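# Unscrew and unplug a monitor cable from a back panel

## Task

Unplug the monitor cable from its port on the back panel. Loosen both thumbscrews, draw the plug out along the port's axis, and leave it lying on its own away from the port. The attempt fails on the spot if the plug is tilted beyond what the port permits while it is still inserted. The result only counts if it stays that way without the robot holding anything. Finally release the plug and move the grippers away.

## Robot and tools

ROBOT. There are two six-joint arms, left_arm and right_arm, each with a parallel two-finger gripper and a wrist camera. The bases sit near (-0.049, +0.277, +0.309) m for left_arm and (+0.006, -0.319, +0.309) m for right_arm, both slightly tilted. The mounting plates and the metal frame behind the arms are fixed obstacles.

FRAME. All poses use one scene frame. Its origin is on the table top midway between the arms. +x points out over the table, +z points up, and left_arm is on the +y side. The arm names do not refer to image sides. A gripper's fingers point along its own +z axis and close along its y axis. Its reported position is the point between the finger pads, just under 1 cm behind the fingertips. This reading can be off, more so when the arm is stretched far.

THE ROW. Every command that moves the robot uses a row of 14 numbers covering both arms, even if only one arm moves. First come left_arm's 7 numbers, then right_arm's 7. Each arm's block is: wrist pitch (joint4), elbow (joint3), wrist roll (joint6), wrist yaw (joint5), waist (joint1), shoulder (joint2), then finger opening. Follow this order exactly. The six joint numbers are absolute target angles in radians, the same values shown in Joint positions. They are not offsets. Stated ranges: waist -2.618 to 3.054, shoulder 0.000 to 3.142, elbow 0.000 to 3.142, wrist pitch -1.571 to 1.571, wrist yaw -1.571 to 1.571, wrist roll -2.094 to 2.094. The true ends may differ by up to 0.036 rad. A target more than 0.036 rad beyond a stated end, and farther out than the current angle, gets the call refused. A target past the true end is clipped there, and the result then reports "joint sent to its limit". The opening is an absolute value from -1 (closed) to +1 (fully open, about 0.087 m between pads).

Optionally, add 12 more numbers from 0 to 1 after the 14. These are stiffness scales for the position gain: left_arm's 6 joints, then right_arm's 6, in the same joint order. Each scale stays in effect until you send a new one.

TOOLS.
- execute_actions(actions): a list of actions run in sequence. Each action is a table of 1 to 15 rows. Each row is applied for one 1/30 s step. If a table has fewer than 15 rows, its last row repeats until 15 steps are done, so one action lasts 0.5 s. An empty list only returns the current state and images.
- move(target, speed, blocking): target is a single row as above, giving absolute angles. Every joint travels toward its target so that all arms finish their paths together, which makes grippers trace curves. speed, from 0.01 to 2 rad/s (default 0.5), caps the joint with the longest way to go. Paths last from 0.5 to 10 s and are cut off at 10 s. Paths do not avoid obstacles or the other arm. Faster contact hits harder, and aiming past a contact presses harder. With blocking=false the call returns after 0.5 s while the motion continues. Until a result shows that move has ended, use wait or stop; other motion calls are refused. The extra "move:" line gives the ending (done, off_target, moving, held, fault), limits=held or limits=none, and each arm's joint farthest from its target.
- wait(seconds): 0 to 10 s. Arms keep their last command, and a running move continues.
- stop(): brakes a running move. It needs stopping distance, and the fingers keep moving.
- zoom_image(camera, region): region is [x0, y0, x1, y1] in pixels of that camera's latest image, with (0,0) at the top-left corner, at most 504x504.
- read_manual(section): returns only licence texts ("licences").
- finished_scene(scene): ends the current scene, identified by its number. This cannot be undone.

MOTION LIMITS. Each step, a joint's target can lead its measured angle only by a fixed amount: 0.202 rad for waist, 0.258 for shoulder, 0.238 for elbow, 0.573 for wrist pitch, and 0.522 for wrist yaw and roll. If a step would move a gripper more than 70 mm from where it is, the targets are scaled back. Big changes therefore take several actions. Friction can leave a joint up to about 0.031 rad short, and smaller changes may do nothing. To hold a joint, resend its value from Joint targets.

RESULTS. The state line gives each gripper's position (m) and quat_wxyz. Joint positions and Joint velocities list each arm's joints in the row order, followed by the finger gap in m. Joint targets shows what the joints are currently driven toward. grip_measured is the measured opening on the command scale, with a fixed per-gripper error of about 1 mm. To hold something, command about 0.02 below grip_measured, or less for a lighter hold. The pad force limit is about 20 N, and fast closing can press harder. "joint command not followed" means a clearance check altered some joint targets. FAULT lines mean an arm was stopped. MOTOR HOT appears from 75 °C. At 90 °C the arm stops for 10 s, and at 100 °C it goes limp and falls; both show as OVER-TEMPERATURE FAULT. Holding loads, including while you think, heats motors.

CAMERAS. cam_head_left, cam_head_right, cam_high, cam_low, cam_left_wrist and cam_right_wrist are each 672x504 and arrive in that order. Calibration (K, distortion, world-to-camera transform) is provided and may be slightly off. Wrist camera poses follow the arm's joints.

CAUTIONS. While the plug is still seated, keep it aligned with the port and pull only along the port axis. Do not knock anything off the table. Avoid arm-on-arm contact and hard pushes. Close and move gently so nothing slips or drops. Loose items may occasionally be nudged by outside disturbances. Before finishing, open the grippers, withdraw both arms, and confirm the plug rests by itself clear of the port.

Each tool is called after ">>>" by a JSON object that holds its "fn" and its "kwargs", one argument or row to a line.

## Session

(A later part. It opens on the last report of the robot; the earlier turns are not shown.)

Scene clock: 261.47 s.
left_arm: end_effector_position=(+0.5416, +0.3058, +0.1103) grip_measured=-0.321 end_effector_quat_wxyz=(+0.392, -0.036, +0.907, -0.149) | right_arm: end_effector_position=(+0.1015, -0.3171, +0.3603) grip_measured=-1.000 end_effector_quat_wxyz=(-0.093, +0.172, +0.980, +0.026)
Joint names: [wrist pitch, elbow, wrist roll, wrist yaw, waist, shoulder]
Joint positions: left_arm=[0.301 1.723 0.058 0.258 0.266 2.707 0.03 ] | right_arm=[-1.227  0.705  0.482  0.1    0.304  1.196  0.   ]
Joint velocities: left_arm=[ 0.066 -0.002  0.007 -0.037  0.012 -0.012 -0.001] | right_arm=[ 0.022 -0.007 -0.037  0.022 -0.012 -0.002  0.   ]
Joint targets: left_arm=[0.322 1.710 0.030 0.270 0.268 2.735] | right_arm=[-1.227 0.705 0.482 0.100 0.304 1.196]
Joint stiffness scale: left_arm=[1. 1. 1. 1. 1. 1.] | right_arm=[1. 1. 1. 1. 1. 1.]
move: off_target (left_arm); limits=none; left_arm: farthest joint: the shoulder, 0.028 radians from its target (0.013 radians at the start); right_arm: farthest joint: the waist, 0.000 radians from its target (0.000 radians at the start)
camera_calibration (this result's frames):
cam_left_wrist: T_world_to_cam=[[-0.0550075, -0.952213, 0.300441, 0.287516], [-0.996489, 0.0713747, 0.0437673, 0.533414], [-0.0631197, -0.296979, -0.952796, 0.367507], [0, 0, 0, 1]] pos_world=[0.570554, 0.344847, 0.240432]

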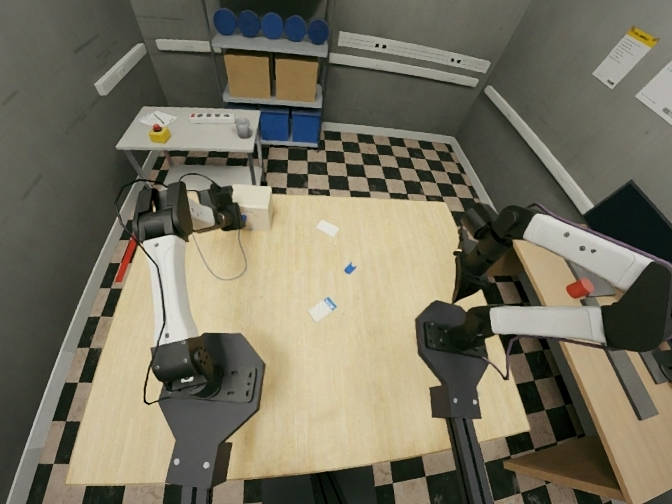

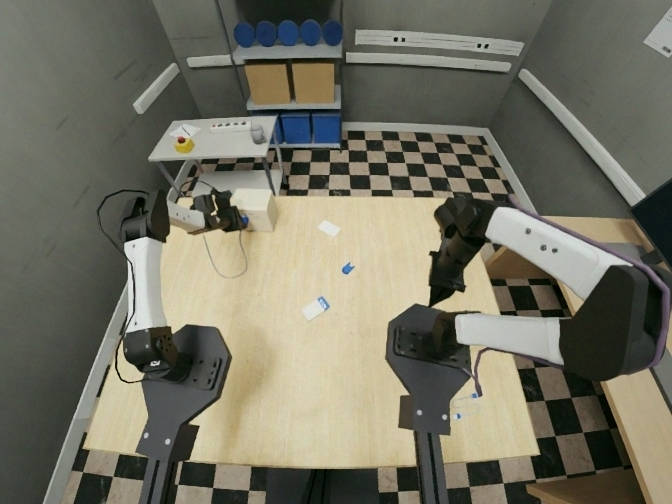

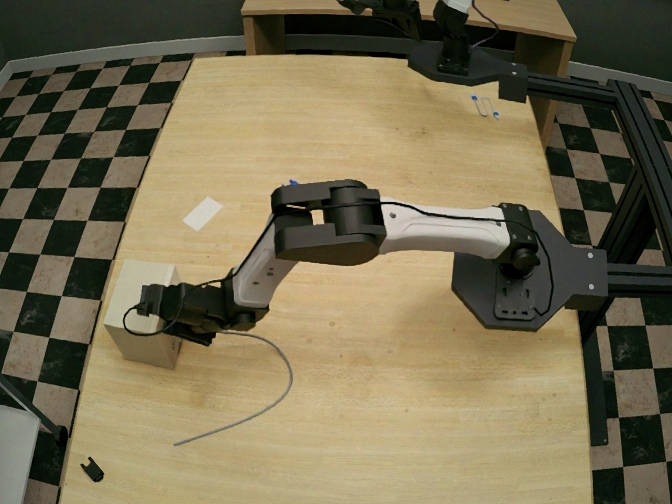

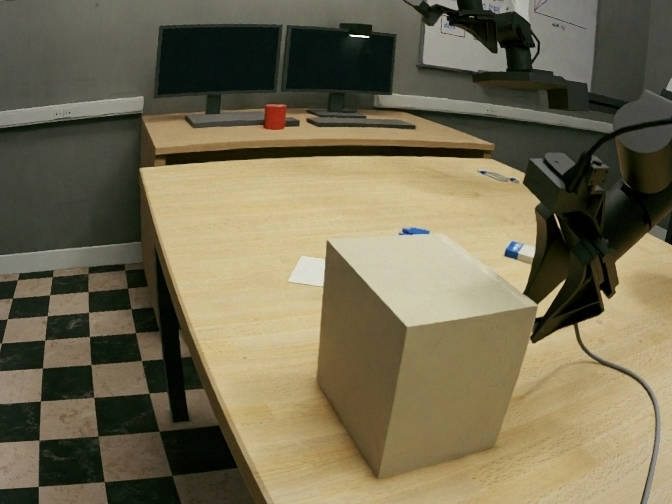

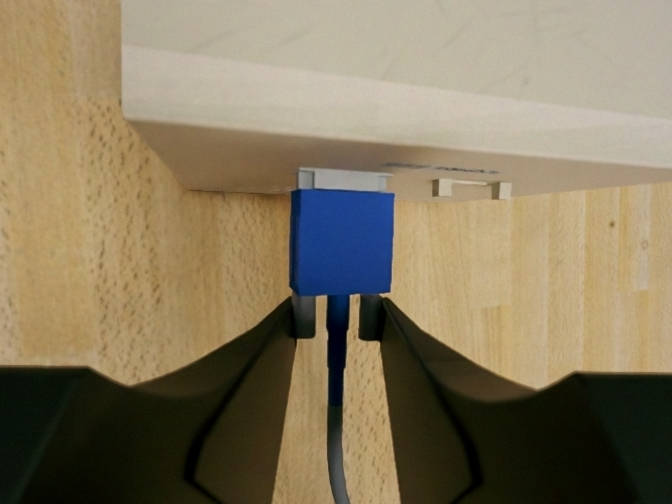

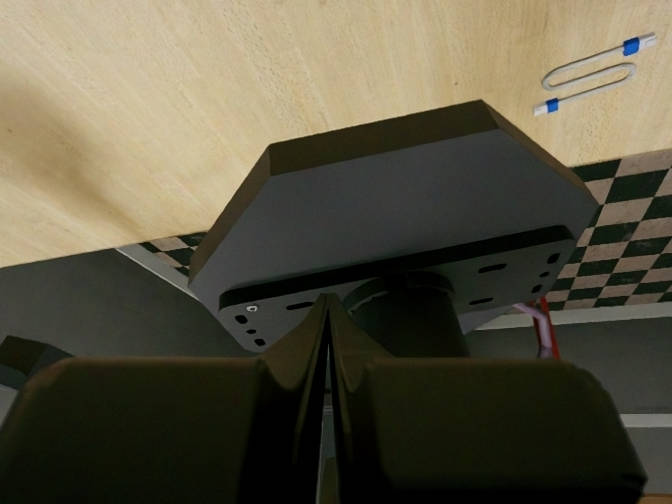

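>>> {"fn": "move", "kwargs": {
  "target": [0.323,1.682,0.363,-0.29,0.092,2.69,-0.1,-1.227,0.705,0.482,0.1,0.304,1.196,-1],
  "speed": 0.6
}}

>>> {"fn": "zoom_image", "kwargs": {
  "camera": "cam_left_wrist",
  "region": [270,250,410,355]
}}

>>> {"fn": "move", "kwargs": {
  "target": [0.256,1.70,0.236,-0.03,0.178,2.671,-0.4,-1.227,0.705,0.482,0.1,0.304,1.196,-1],
  "speed": 0.25
}}

>>> {"fn": "move", "kwargs": {
  "target": [0.27,1.745,0.05,0.27,0.272,2.727,-0.4,-1.227,0.705,0.482,0.1,0.304,1.196,-1],
  "speed": 0.25
}}

Scene clock: 265.27 s.
left_arm: end_effector_position=(+0.5382, +0.3076, +0.1154) grip_measured=-0.100 end_effector_quat_wxyz=(+0.362, +0.075, +0.922, +0.112) | right_arm: end_effector_position=(+0.1015, -0.3171, +0.3603) grip_measured=-1.000 end_effector_quat_wxyz=(-0.093, +0.172, +0.980, +0.026)
Joint names: [wrist pitch, elbow, wrist roll, wrist yaw, waist, shoulder]
Joint positions: left_arm=[ 0.317  1.702  0.356 -0.278  0.096  2.699  0.039] | right_arm=[-1.227  0.705  0.482  0.1    0.304  1.196  0.   ]
Joint velocities: left_arm=[ 0.007 -0.012  0.022  0.022 -0.002 -0.007  0.   ] | right_arm=[-0.051 -0.012  0.037 -0.007  0.007  0.017  0.   ]
Joint targets: left_arm=[0.323 1.682 0.363 -0.290 0.092 2.690] | right_arm=[-1.227 0.705 0.482 0.100 0.304 1.196]
Joint stiffness scale: left_arm=[1. 1. 1. 1. 1. 1.] | right_arm=[1. 1. 1. 1. 1. 1.]
move: done; limits=none; left_arm: farthest joint: the elbow, 0.020 radians from its target (0.041 radians at the start); right_arm: farthest joint: the waist, 0.000 radians from its target (0.000 radians at the start)
camera_calibration (this result's frames):
cam_left_wrist: T_world_to_cam=[[-0.0606333, -0.964379, -0.257481, 0.358591], [-0.991595, 0.028659, 0.126166, 0.530637], [-0.114293, 0.262967, -0.958011, 0.228652], [0, 0, 0, 1]] pos_world=[0.574053, 0.270482, 0.244433]

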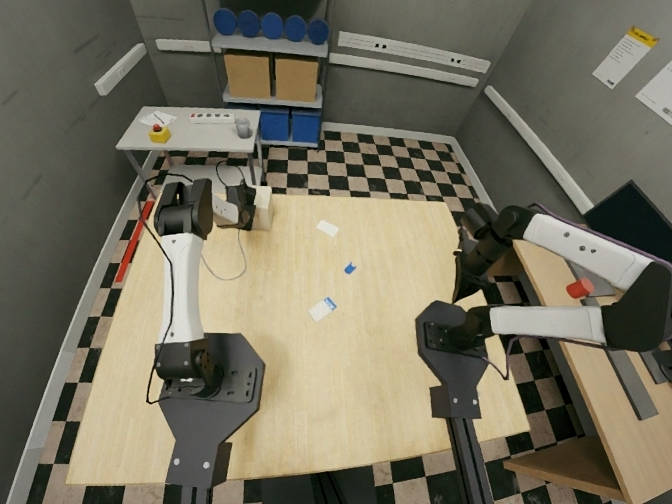

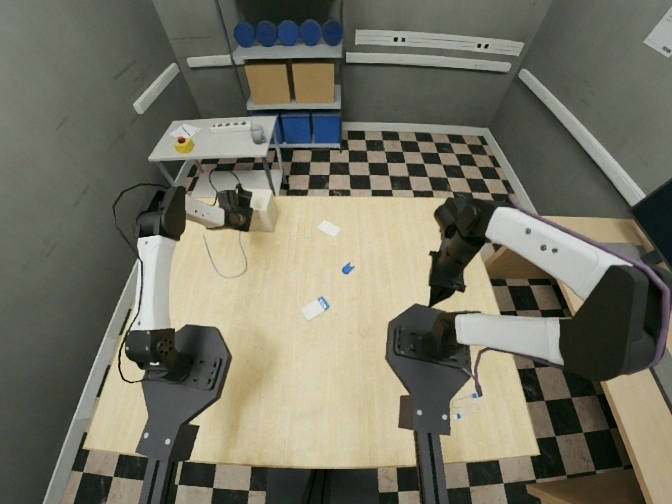

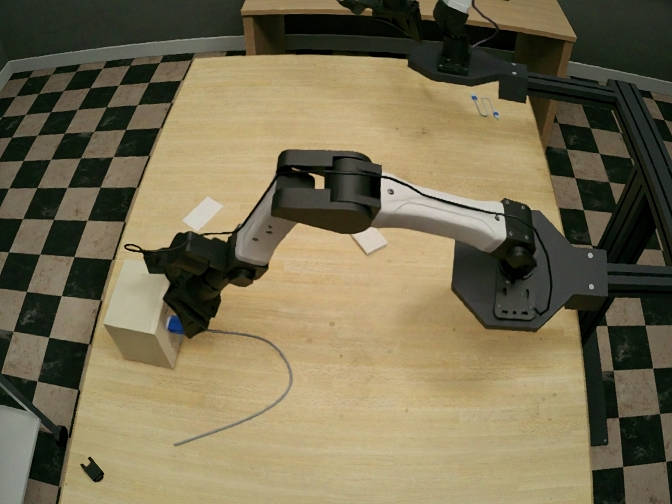

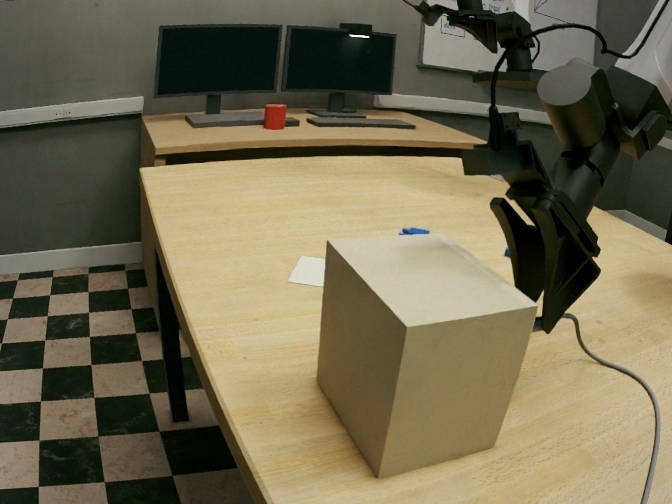

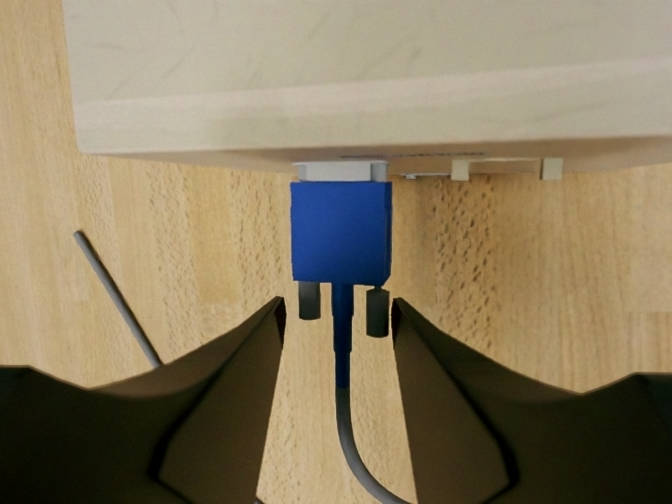

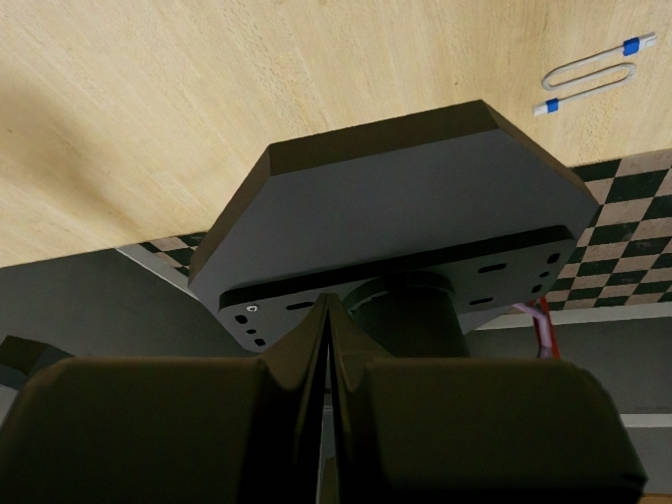

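Region (270, 250, 410, 355) of cam_left_wrist's 672x504 image, scaled by 3.600, with more detail than that image has; it fills the top 378 rows of this view, and the rest is white.

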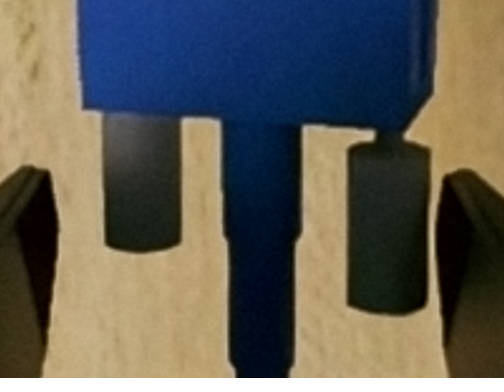

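Scene clock: 266.73 s.
left_arm: end_effector_position=(+0.5381, +0.3073, +0.1172) grip_measured=-0.308 end_effector_quat_wxyz=(+0.368, +0.041, +0.929, +0.006) | right_arm: end_effector_position=(+0.1015, -0.3171, +0.3603) grip_measured=-1.000 end_effector_quat_wxyz=(-0.093, +0.172, +0.980, +0.026)
Joint names: [wrist pitch, elbow, wrist roll, wrist yaw, waist, shoulder]
Joint positions: left_arm=[ 0.252  1.702  0.252 -0.059  0.163  2.666  0.03 ] | right_arm=[-1.227  0.705  0.482  0.1    0.304  1.196  0.   ]
Joint velocities: left_arm=[ 0.066 -0.002 -0.051  0.022 -0.007 -0.012  0.   ] | right_arm=[ 0.022 -0.002 -0.007 -0.037 -0.002  0.002  0.   ]
Joint targets: left_arm=[0.256 1.700 0.236 -0.030 0.178 2.671] | right_arm=[-1.227 0.705 0.482 0.100 0.304 1.196]
Joint stiffness scale: left_arm=[1. 1. 1. 1. 1. 1.] | right_arm=[1. 1. 1. 1. 1. 1.]
move: off_target (left_arm); limits=none; left_arm: farthest joint: the wrist yaw, 0.029 radians from its target (0.248 radians at the start); right_arm: farthest joint: the waist, 0.000 radians from its target (0.000 radians at the start)
camera_calibration (this result's frames):
cam_left_wrist: T_world_to_cam=[[-0.0747629, -0.996453, -0.0386221, 0.350544], [-0.990542, 0.0697395, 0.118162, 0.518102], [-0.115049, 0.047091, -0.992243, 0.301131], [0, 0, 0, 1]] pos_world=[0.574054, 0.298988, 0.251114]

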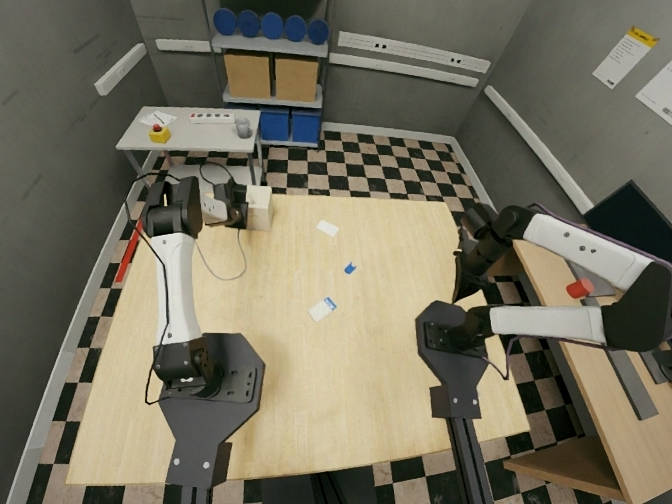

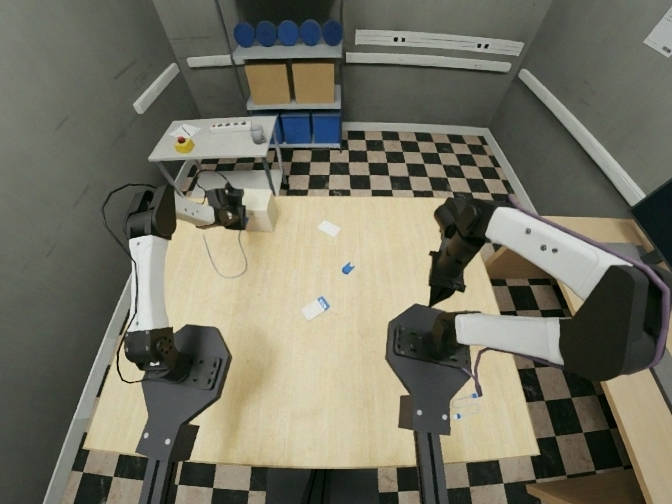

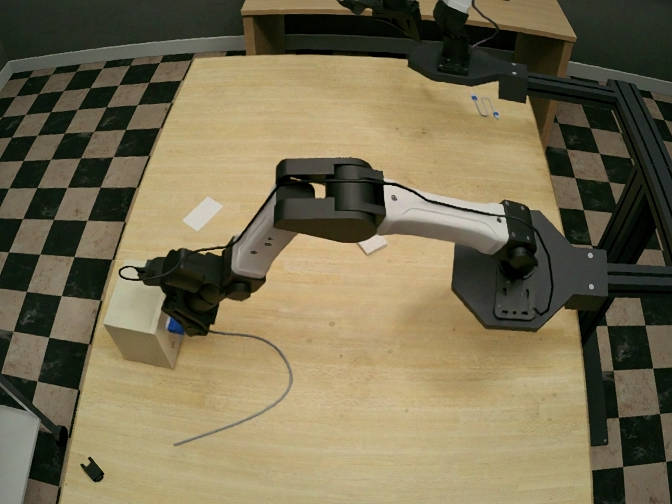

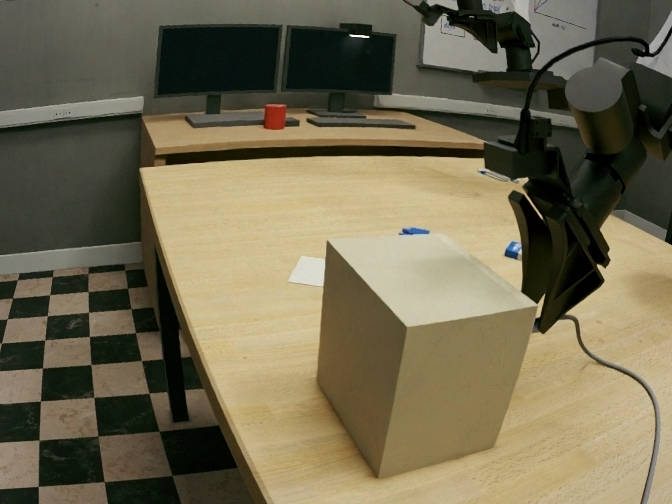

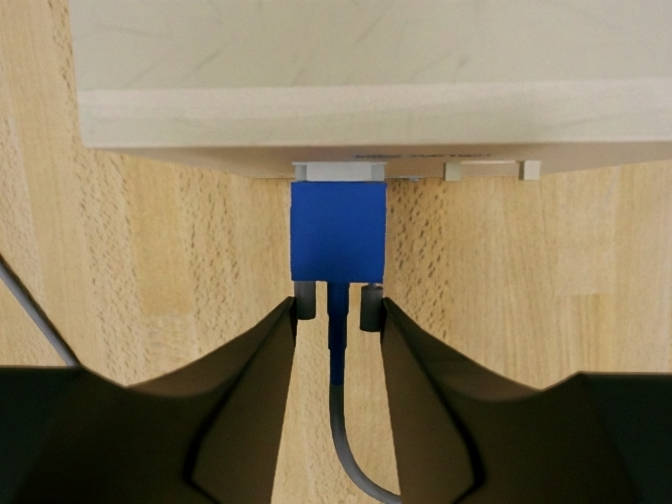

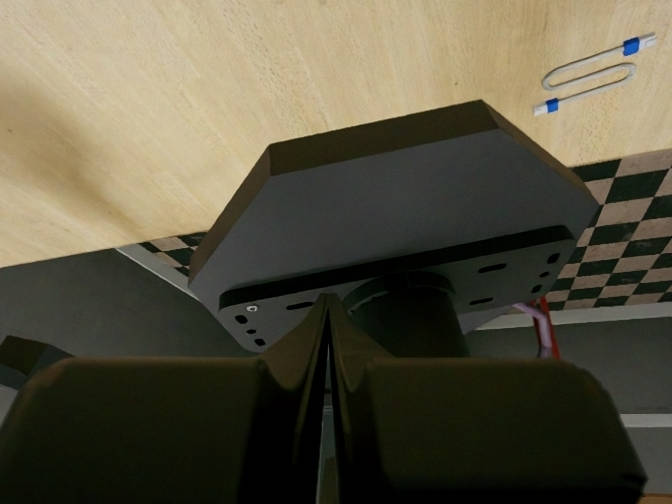

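Scene clock: 268.53 s.
left_arm: end_effector_position=(+0.5446, +0.3141, +0.1182) grip_measured=-0.400 end_effector_quat_wxyz=(+0.391, -0.040, +0.908, -0.142) | right_arm: end_effector_position=(+0.1015, -0.3171, +0.3603) grip_measured=-1.000 end_effector_quat_wxyz=(-0.093, +0.172, +0.980, +0.026)
Joint names: [wrist pitch, elbow, wrist roll, wrist yaw, waist, shoulder]
Joint positions: left_arm=[0.271 1.734 0.061 0.25  0.274 2.688 0.026] | right_arm=[-1.227  0.705  0.482  0.1    0.304  1.196  0.   ]
Joint velocities: left_arm=[ 0.081 -0.007 -0.007  0.007 -0.017 -0.002  0.002] | right_arm=[-0.081 -0.012  0.037 -0.007 -0.007 -0.017  0.   ]
Joint targets: left_arm=[0.270 1.745 0.050 0.270 0.272 2.727] | right_arm=[-1.227 0.705 0.482 0.100 0.304 1.196]
Joint stiffness scale: left_arm=[1. 1. 1. 1. 1. 1.] | right_arm=[1. 1. 1. 1. 1. 1.]
move: off_target (left_arm); limits=none; left_arm: farthest joint: the shoulder, 0.039 radians from its target (0.061 radians at the start); right_arm: farthest joint: the waist, 0.000 radians from its target (0.000 radians at the start)
camera_calibration (this result's frames):
cam_left_wrist: T_world_to_cam=[[-0.0433881, -0.955287, 0.29248, 0.288721], [-0.997039, 0.0600059, 0.0480828, 0.538796], [-0.0634834, -0.289528, -0.955062, 0.375859], [0, 0, 0, 1]] pos_world=[0.573589, 0.352302, 0.248616]

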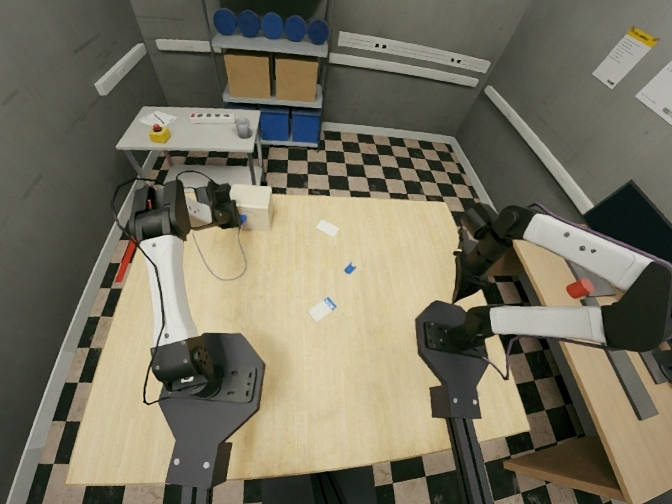

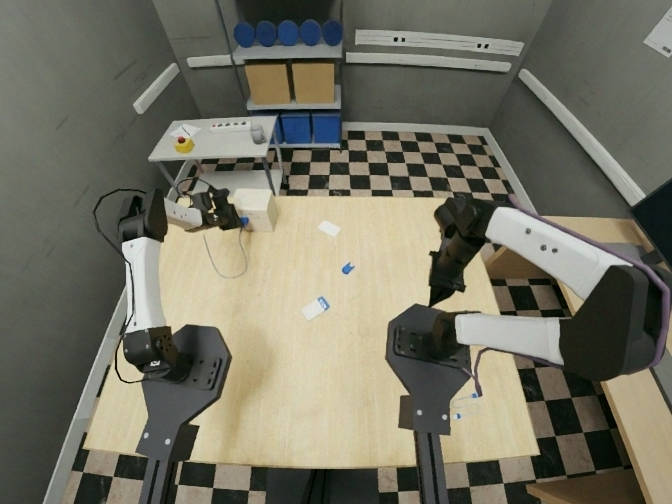

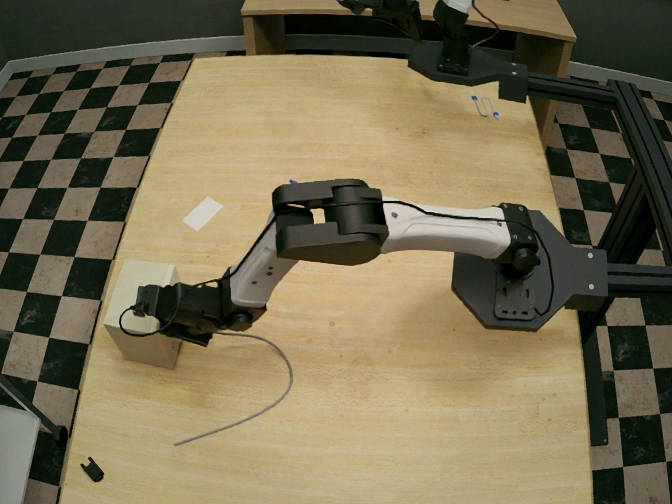

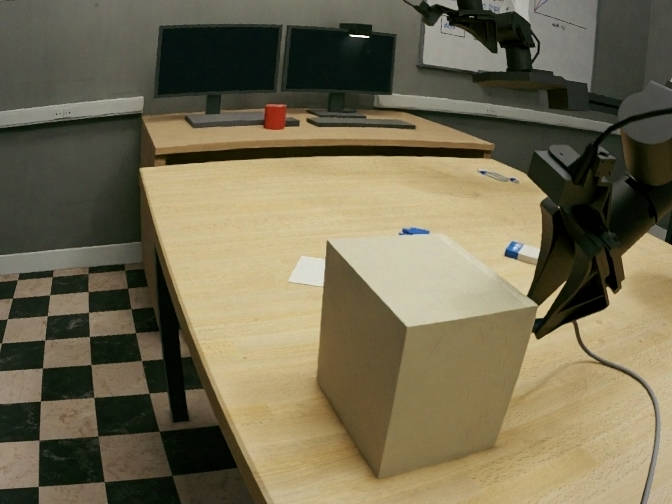

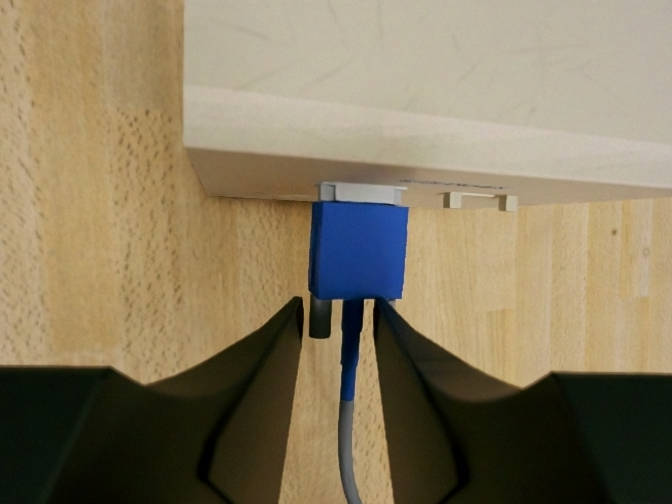

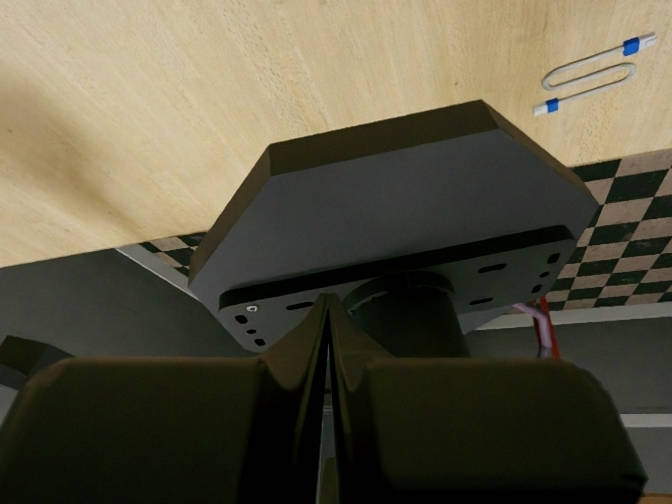

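>>> {"fn": "move", "kwargs": {
  "target": [0.23,1.68,0.06,0.25,0.274,2.62,-0.4,-1.227,0.705,0.482,0.1,0.304,1.196,-1],
  "speed": 0.15
}}

>>> {"fn": "move", "kwargs": {
  "target": [0.224,1.652,0.25,-0.054,0.18,2.598,-0.75,-1.227,0.705,0.482,0.1,0.304,1.196,-1],
  "speed": 0.4
}}

>>> {"fn": "move", "kwargs": {
  "target": [0.25,1.69,0.24,-0.045,0.19,2.65,-0.75,-1.227,0.705,0.482,0.1,0.304,1.196,-1],
  "speed": 0.08
}}

Scene clock: 270.20 s.
left_arm: end_effector_position=(+0.5445, +0.3176, +0.1387) grip_measured=-0.400 end_effector_quat_wxyz=(+0.393, -0.040, +0.908, -0.141) | right_arm: end_effector_position=(+0.1015, -0.3171, +0.3603) grip_measured=-1.000 end_effector_quat_wxyz=(-0.093, +0.172, +0.980, +0.026)
Joint names: [wrist pitch, elbow, wrist roll, wrist yaw, waist, shoulder]
Joint positions: left_arm=[0.249 1.699 0.061 0.249 0.274 2.626 0.026] | right_arm=[-1.227  0.705  0.482  0.1    0.304  1.196  0.   ]
Joint velocities: left_arm=[ 0.066  0.002 -0.007  0.066  0.002  0.007 -0.   ] | right_arm=[ 0.007 -0.012 -0.066 -0.037  0.002  0.002  0.   ]
Joint targets: left_arm=[0.230 1.680 0.060 0.250 0.274 2.620] | right_arm=[-1.227 0.705 0.482 0.100 0.304 1.196]
Joint stiffness scale: left_arm=[1. 1. 1. 1. 1. 1.] | right_arm=[1. 1. 1. 1. 1. 1.]
move: done; limits=none; left_arm: farthest joint: the elbow, 0.019 radians from its target (0.054 radians at the start); right_arm: farthest joint: the waist, 0.000 radians from its target (0.000 radians at the start)
camera_calibration (this result's frames):
cam_left_wrist: T_world_to_cam=[[-0.043307, -0.955893, 0.290505, 0.286563], [-0.99738, 0.0582331, 0.042929, 0.539023], [-0.0579526, -0.287885, -0.95591, 0.392986], [0, 0, 0, 1]] pos_world=[0.572795, 0.355669, 0.269272]

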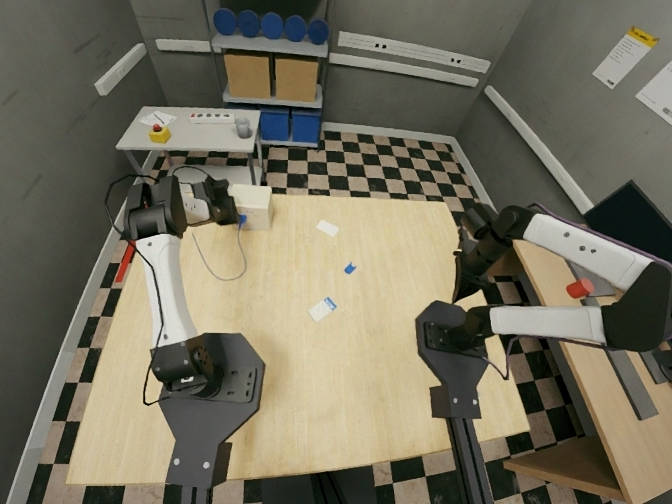

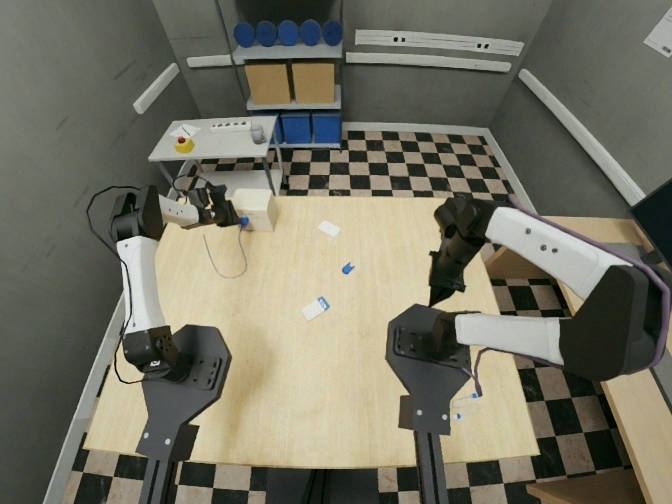

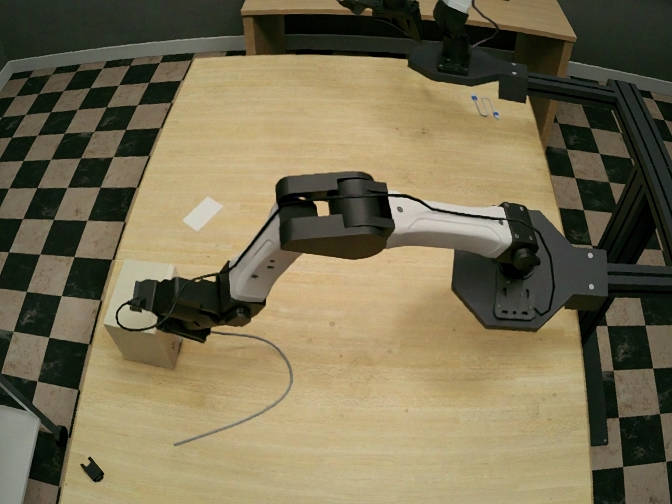

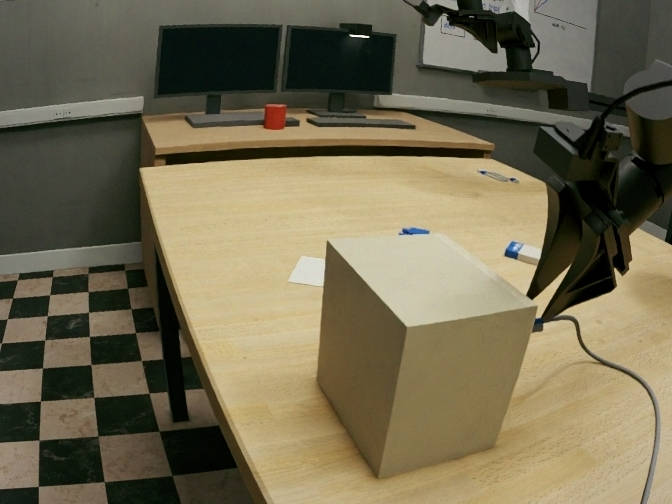

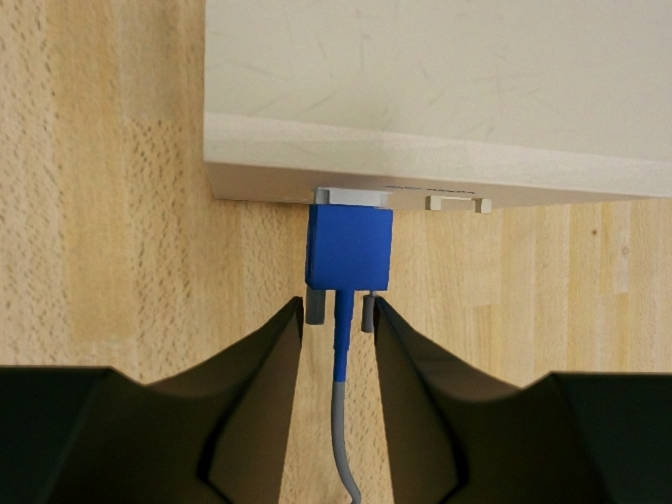

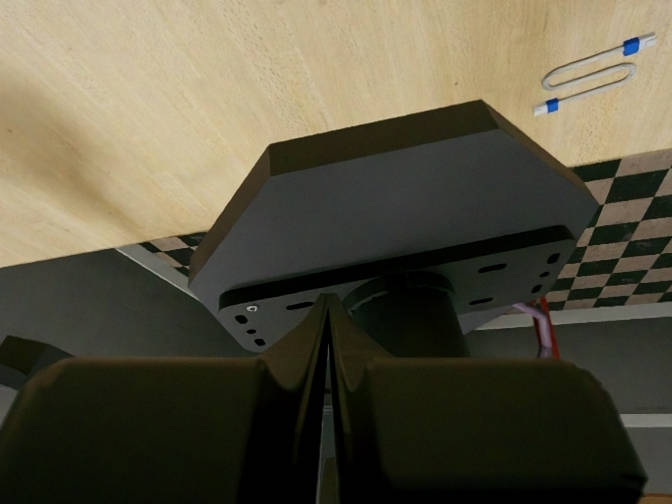

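Scene clock: 271.73 s.
left_arm: end_effector_position=(+0.5402, +0.3207, +0.1371) grip_measured=-0.750 end_effector_quat_wxyz=(+0.376, +0.029, +0.926, +0.003) | right_arm: end_effector_position=(+0.1015, -0.3171, +0.3603) grip_measured=-1.000 end_effector_quat_wxyz=(-0.093, +0.172, +0.980, +0.026)
Joint names: [wrist pitch, elbow, wrist roll, wrist yaw, waist, shoulder]
Joint positions: left_arm=[ 0.243  1.672  0.243 -0.042  0.185  2.607  0.011] | right_arm=[-1.227  0.705  0.482  0.1    0.304  1.196  0.   ]
Joint velocities: left_arm=[ 0.037  0.002  0.066  0.022 -0.002 -0.012  0.001] | right_arm=[-0.066 -0.002  0.007 -0.051 -0.002  0.002  0.   ]
Joint targets: left_arm=[0.224 1.652 0.250 -0.054 0.180 2.598] | right_arm=[-1.227 0.705 0.482 0.100 0.304 1.196]
Joint stiffness scale: left_arm=[1. 1. 1. 1. 1. 1.] | right_arm=[1. 1. 1. 1. 1. 1.]
move: done; limits=none; left_arm: farthest joint: the elbow, 0.020 radians from its target (0.047 radians at the start); right_arm: farthest joint: the waist, 0.000 radians from its target (0.000 radians at the start)
camera_calibration (this result's frames):
cam_left_wrist: T_world_to_cam=[[-0.0554539, -0.998135, -0.0255093, 0.353192], [-0.993706, 0.0526813, 0.0988584, 0.526745], [-0.0973302, 0.0308308, -0.994774, 0.316549], [0, 0, 0, 1]] pos_world=[0.573826, 0.315024, 0.271831]

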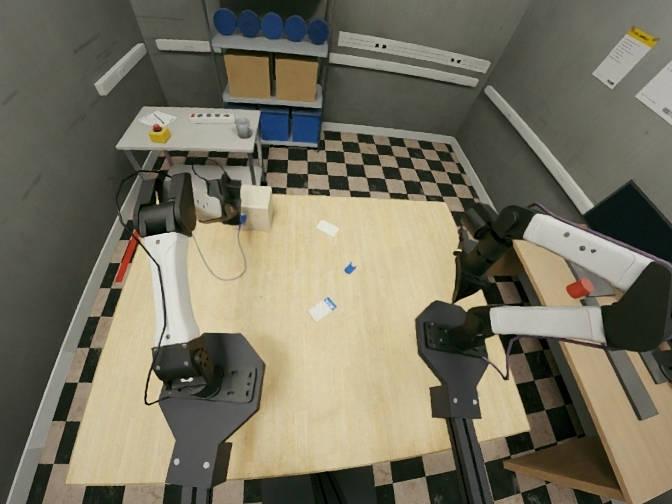

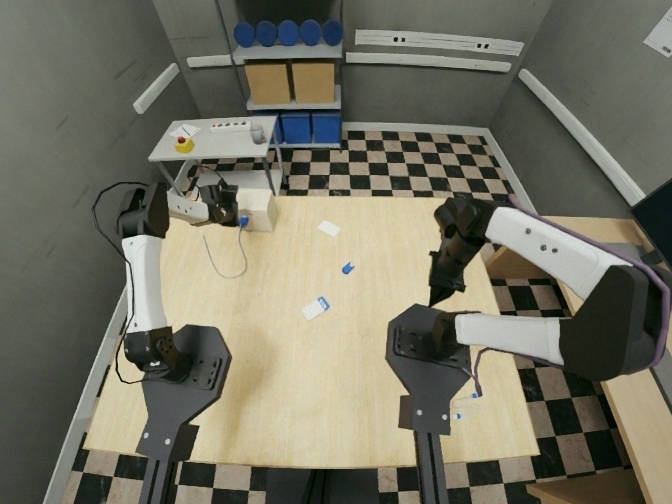

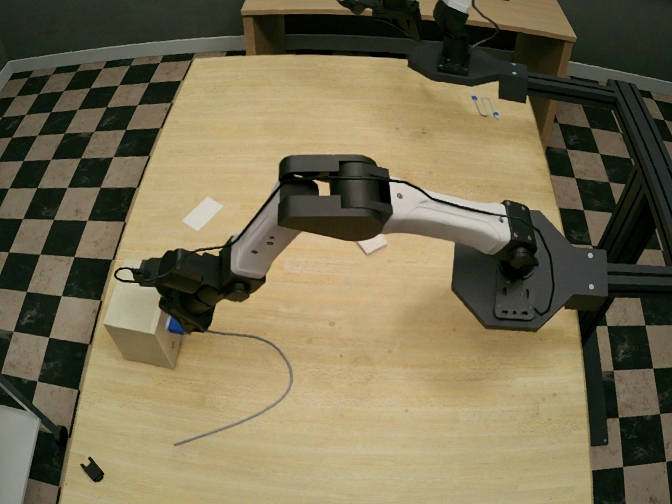

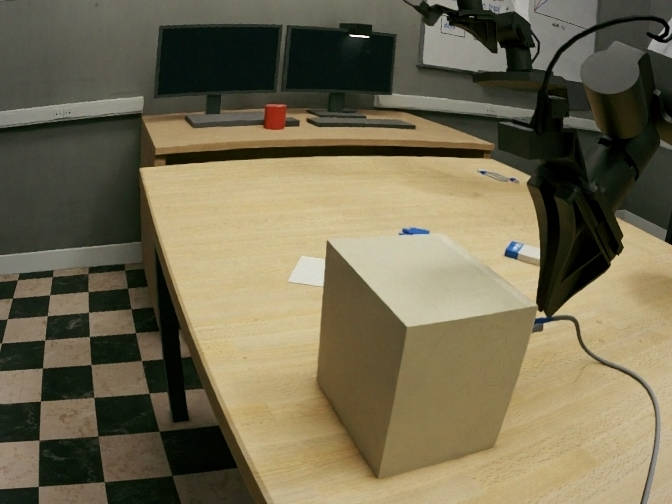

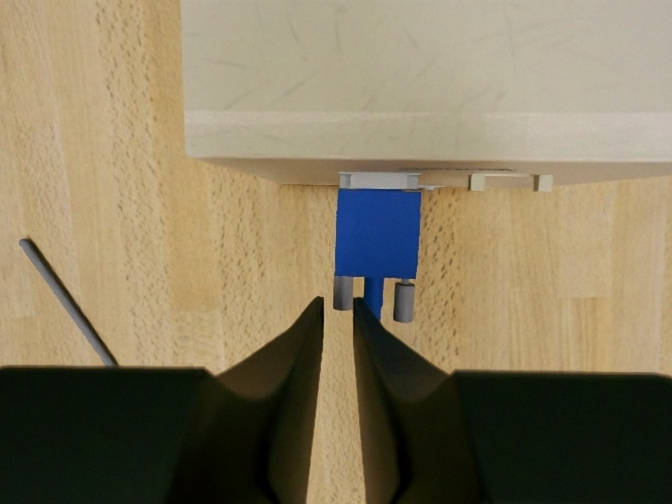

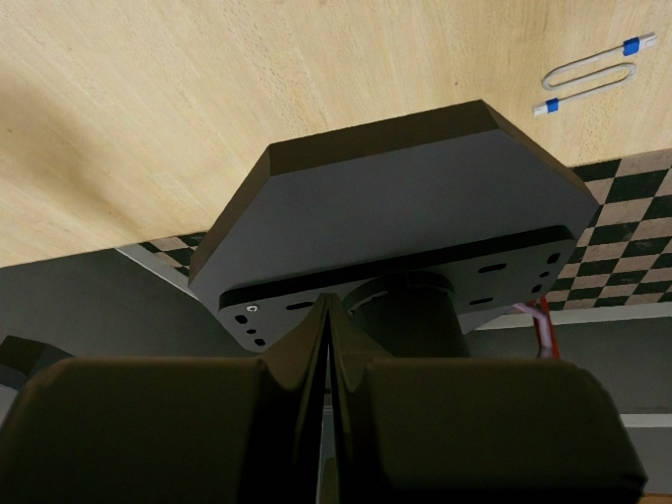

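Scene clock: 272.67 s.
left_arm: end_effector_position=(+0.5345, +0.3179, +0.1241) grip_measured=-0.750 end_effector_quat_wxyz=(+0.368, +0.030, +0.929, +0.002) | right_arm: end_effector_position=(+0.1015, -0.3171, +0.3603) grip_measured=-1.000 end_effector_quat_wxyz=(-0.093, +0.172, +0.980, +0.026)
Joint names: [wrist pitch, elbow, wrist roll, wrist yaw, waist, shoulder]
Joint positions: left_arm=[ 0.25   1.672  0.243 -0.042  0.185  2.632  0.011] | right_arm=[-1.227  0.705  0.482  0.1    0.304  1.196  0.   ]
Joint velocities: left_arm=[-0.007 -0.007 -0.066 -0.022 -0.012 -0.017 -0.   ] | right_arm=[ 0.007  0.002 -0.022 -0.022 -0.002 -0.017  0.   ]
Joint targets: left_arm=[0.250 1.690 0.240 -0.045 0.190 2.650] | right_arm=[-1.227 0.705 0.482 0.100 0.304 1.196]
Joint stiffness scale: left_arm=[1. 1. 1. 1. 1. 1.] | right_arm=[1. 1. 1. 1. 1. 1.]
move: done; limits=none; left_arm: farthest joint: the shoulder, 0.018 radians from its target (0.043 radians at the start); right_arm: farthest joint: the waist, 0.000 radians from its target (0.000 radians at the start)
camera_calibration (this result's frames):
cam_left_wrist: T_world_to_cam=[[-0.0590725, -0.997995, -0.0227183, 0.351288], [-0.991554, 0.0560287, 0.116966, 0.518063], [-0.115458, 0.0294358, -0.992876, 0.31301], [0, 0, 0, 1]] pos_world=[0.570579, 0.312344, 0.258165]

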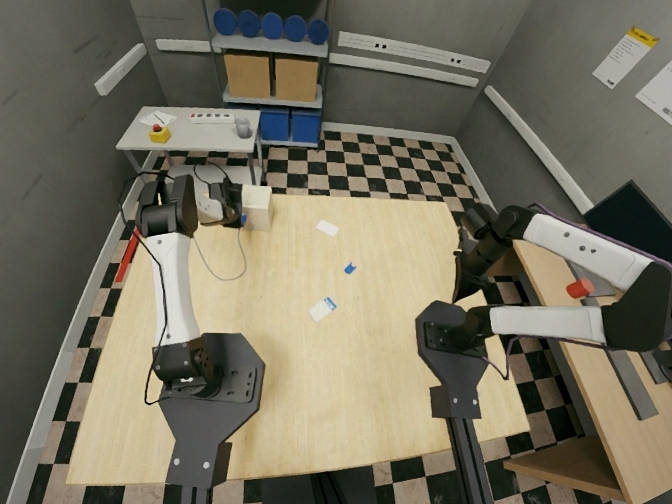

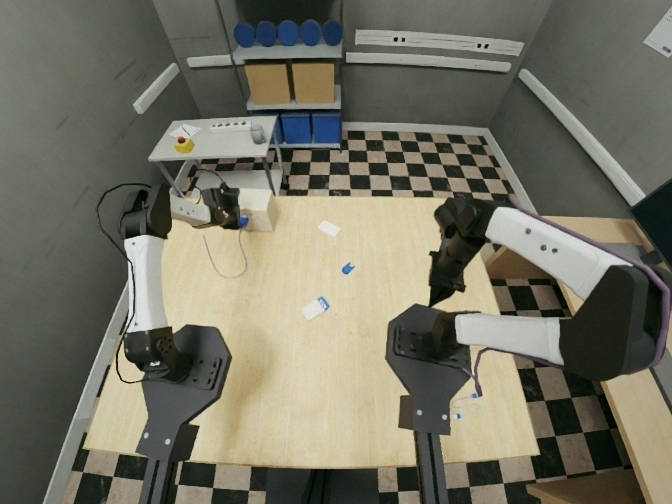

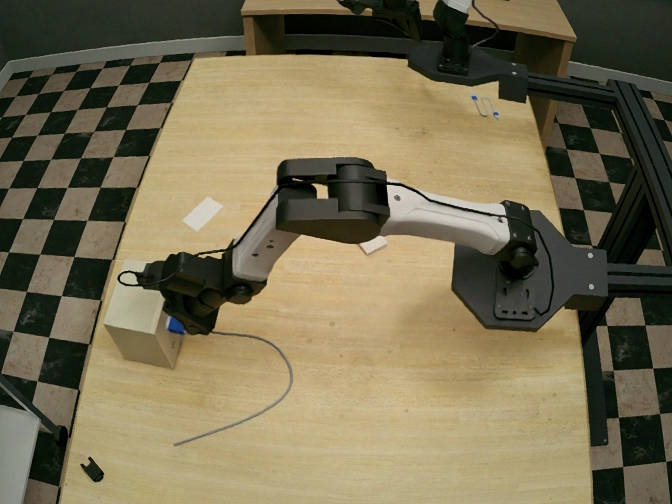

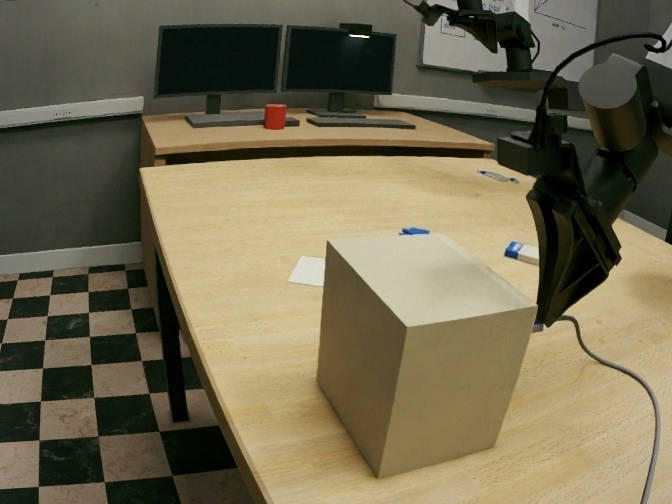

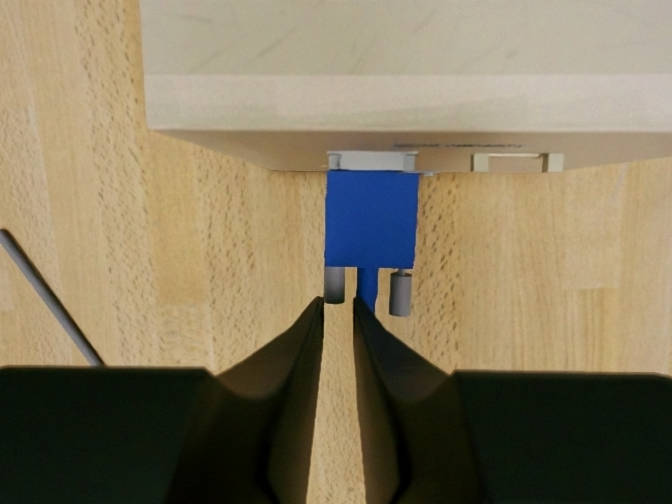

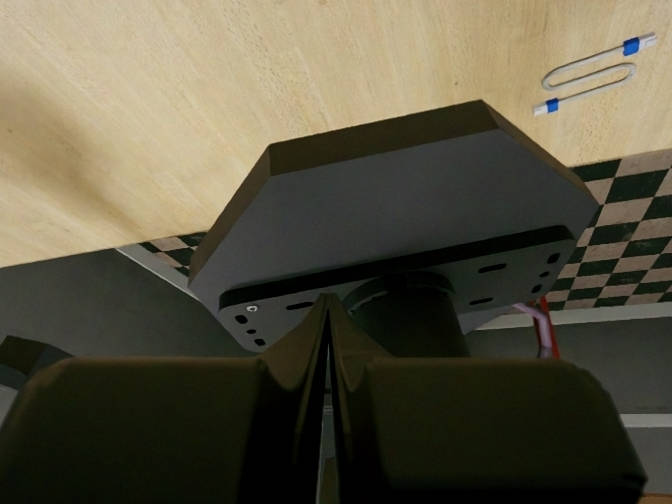

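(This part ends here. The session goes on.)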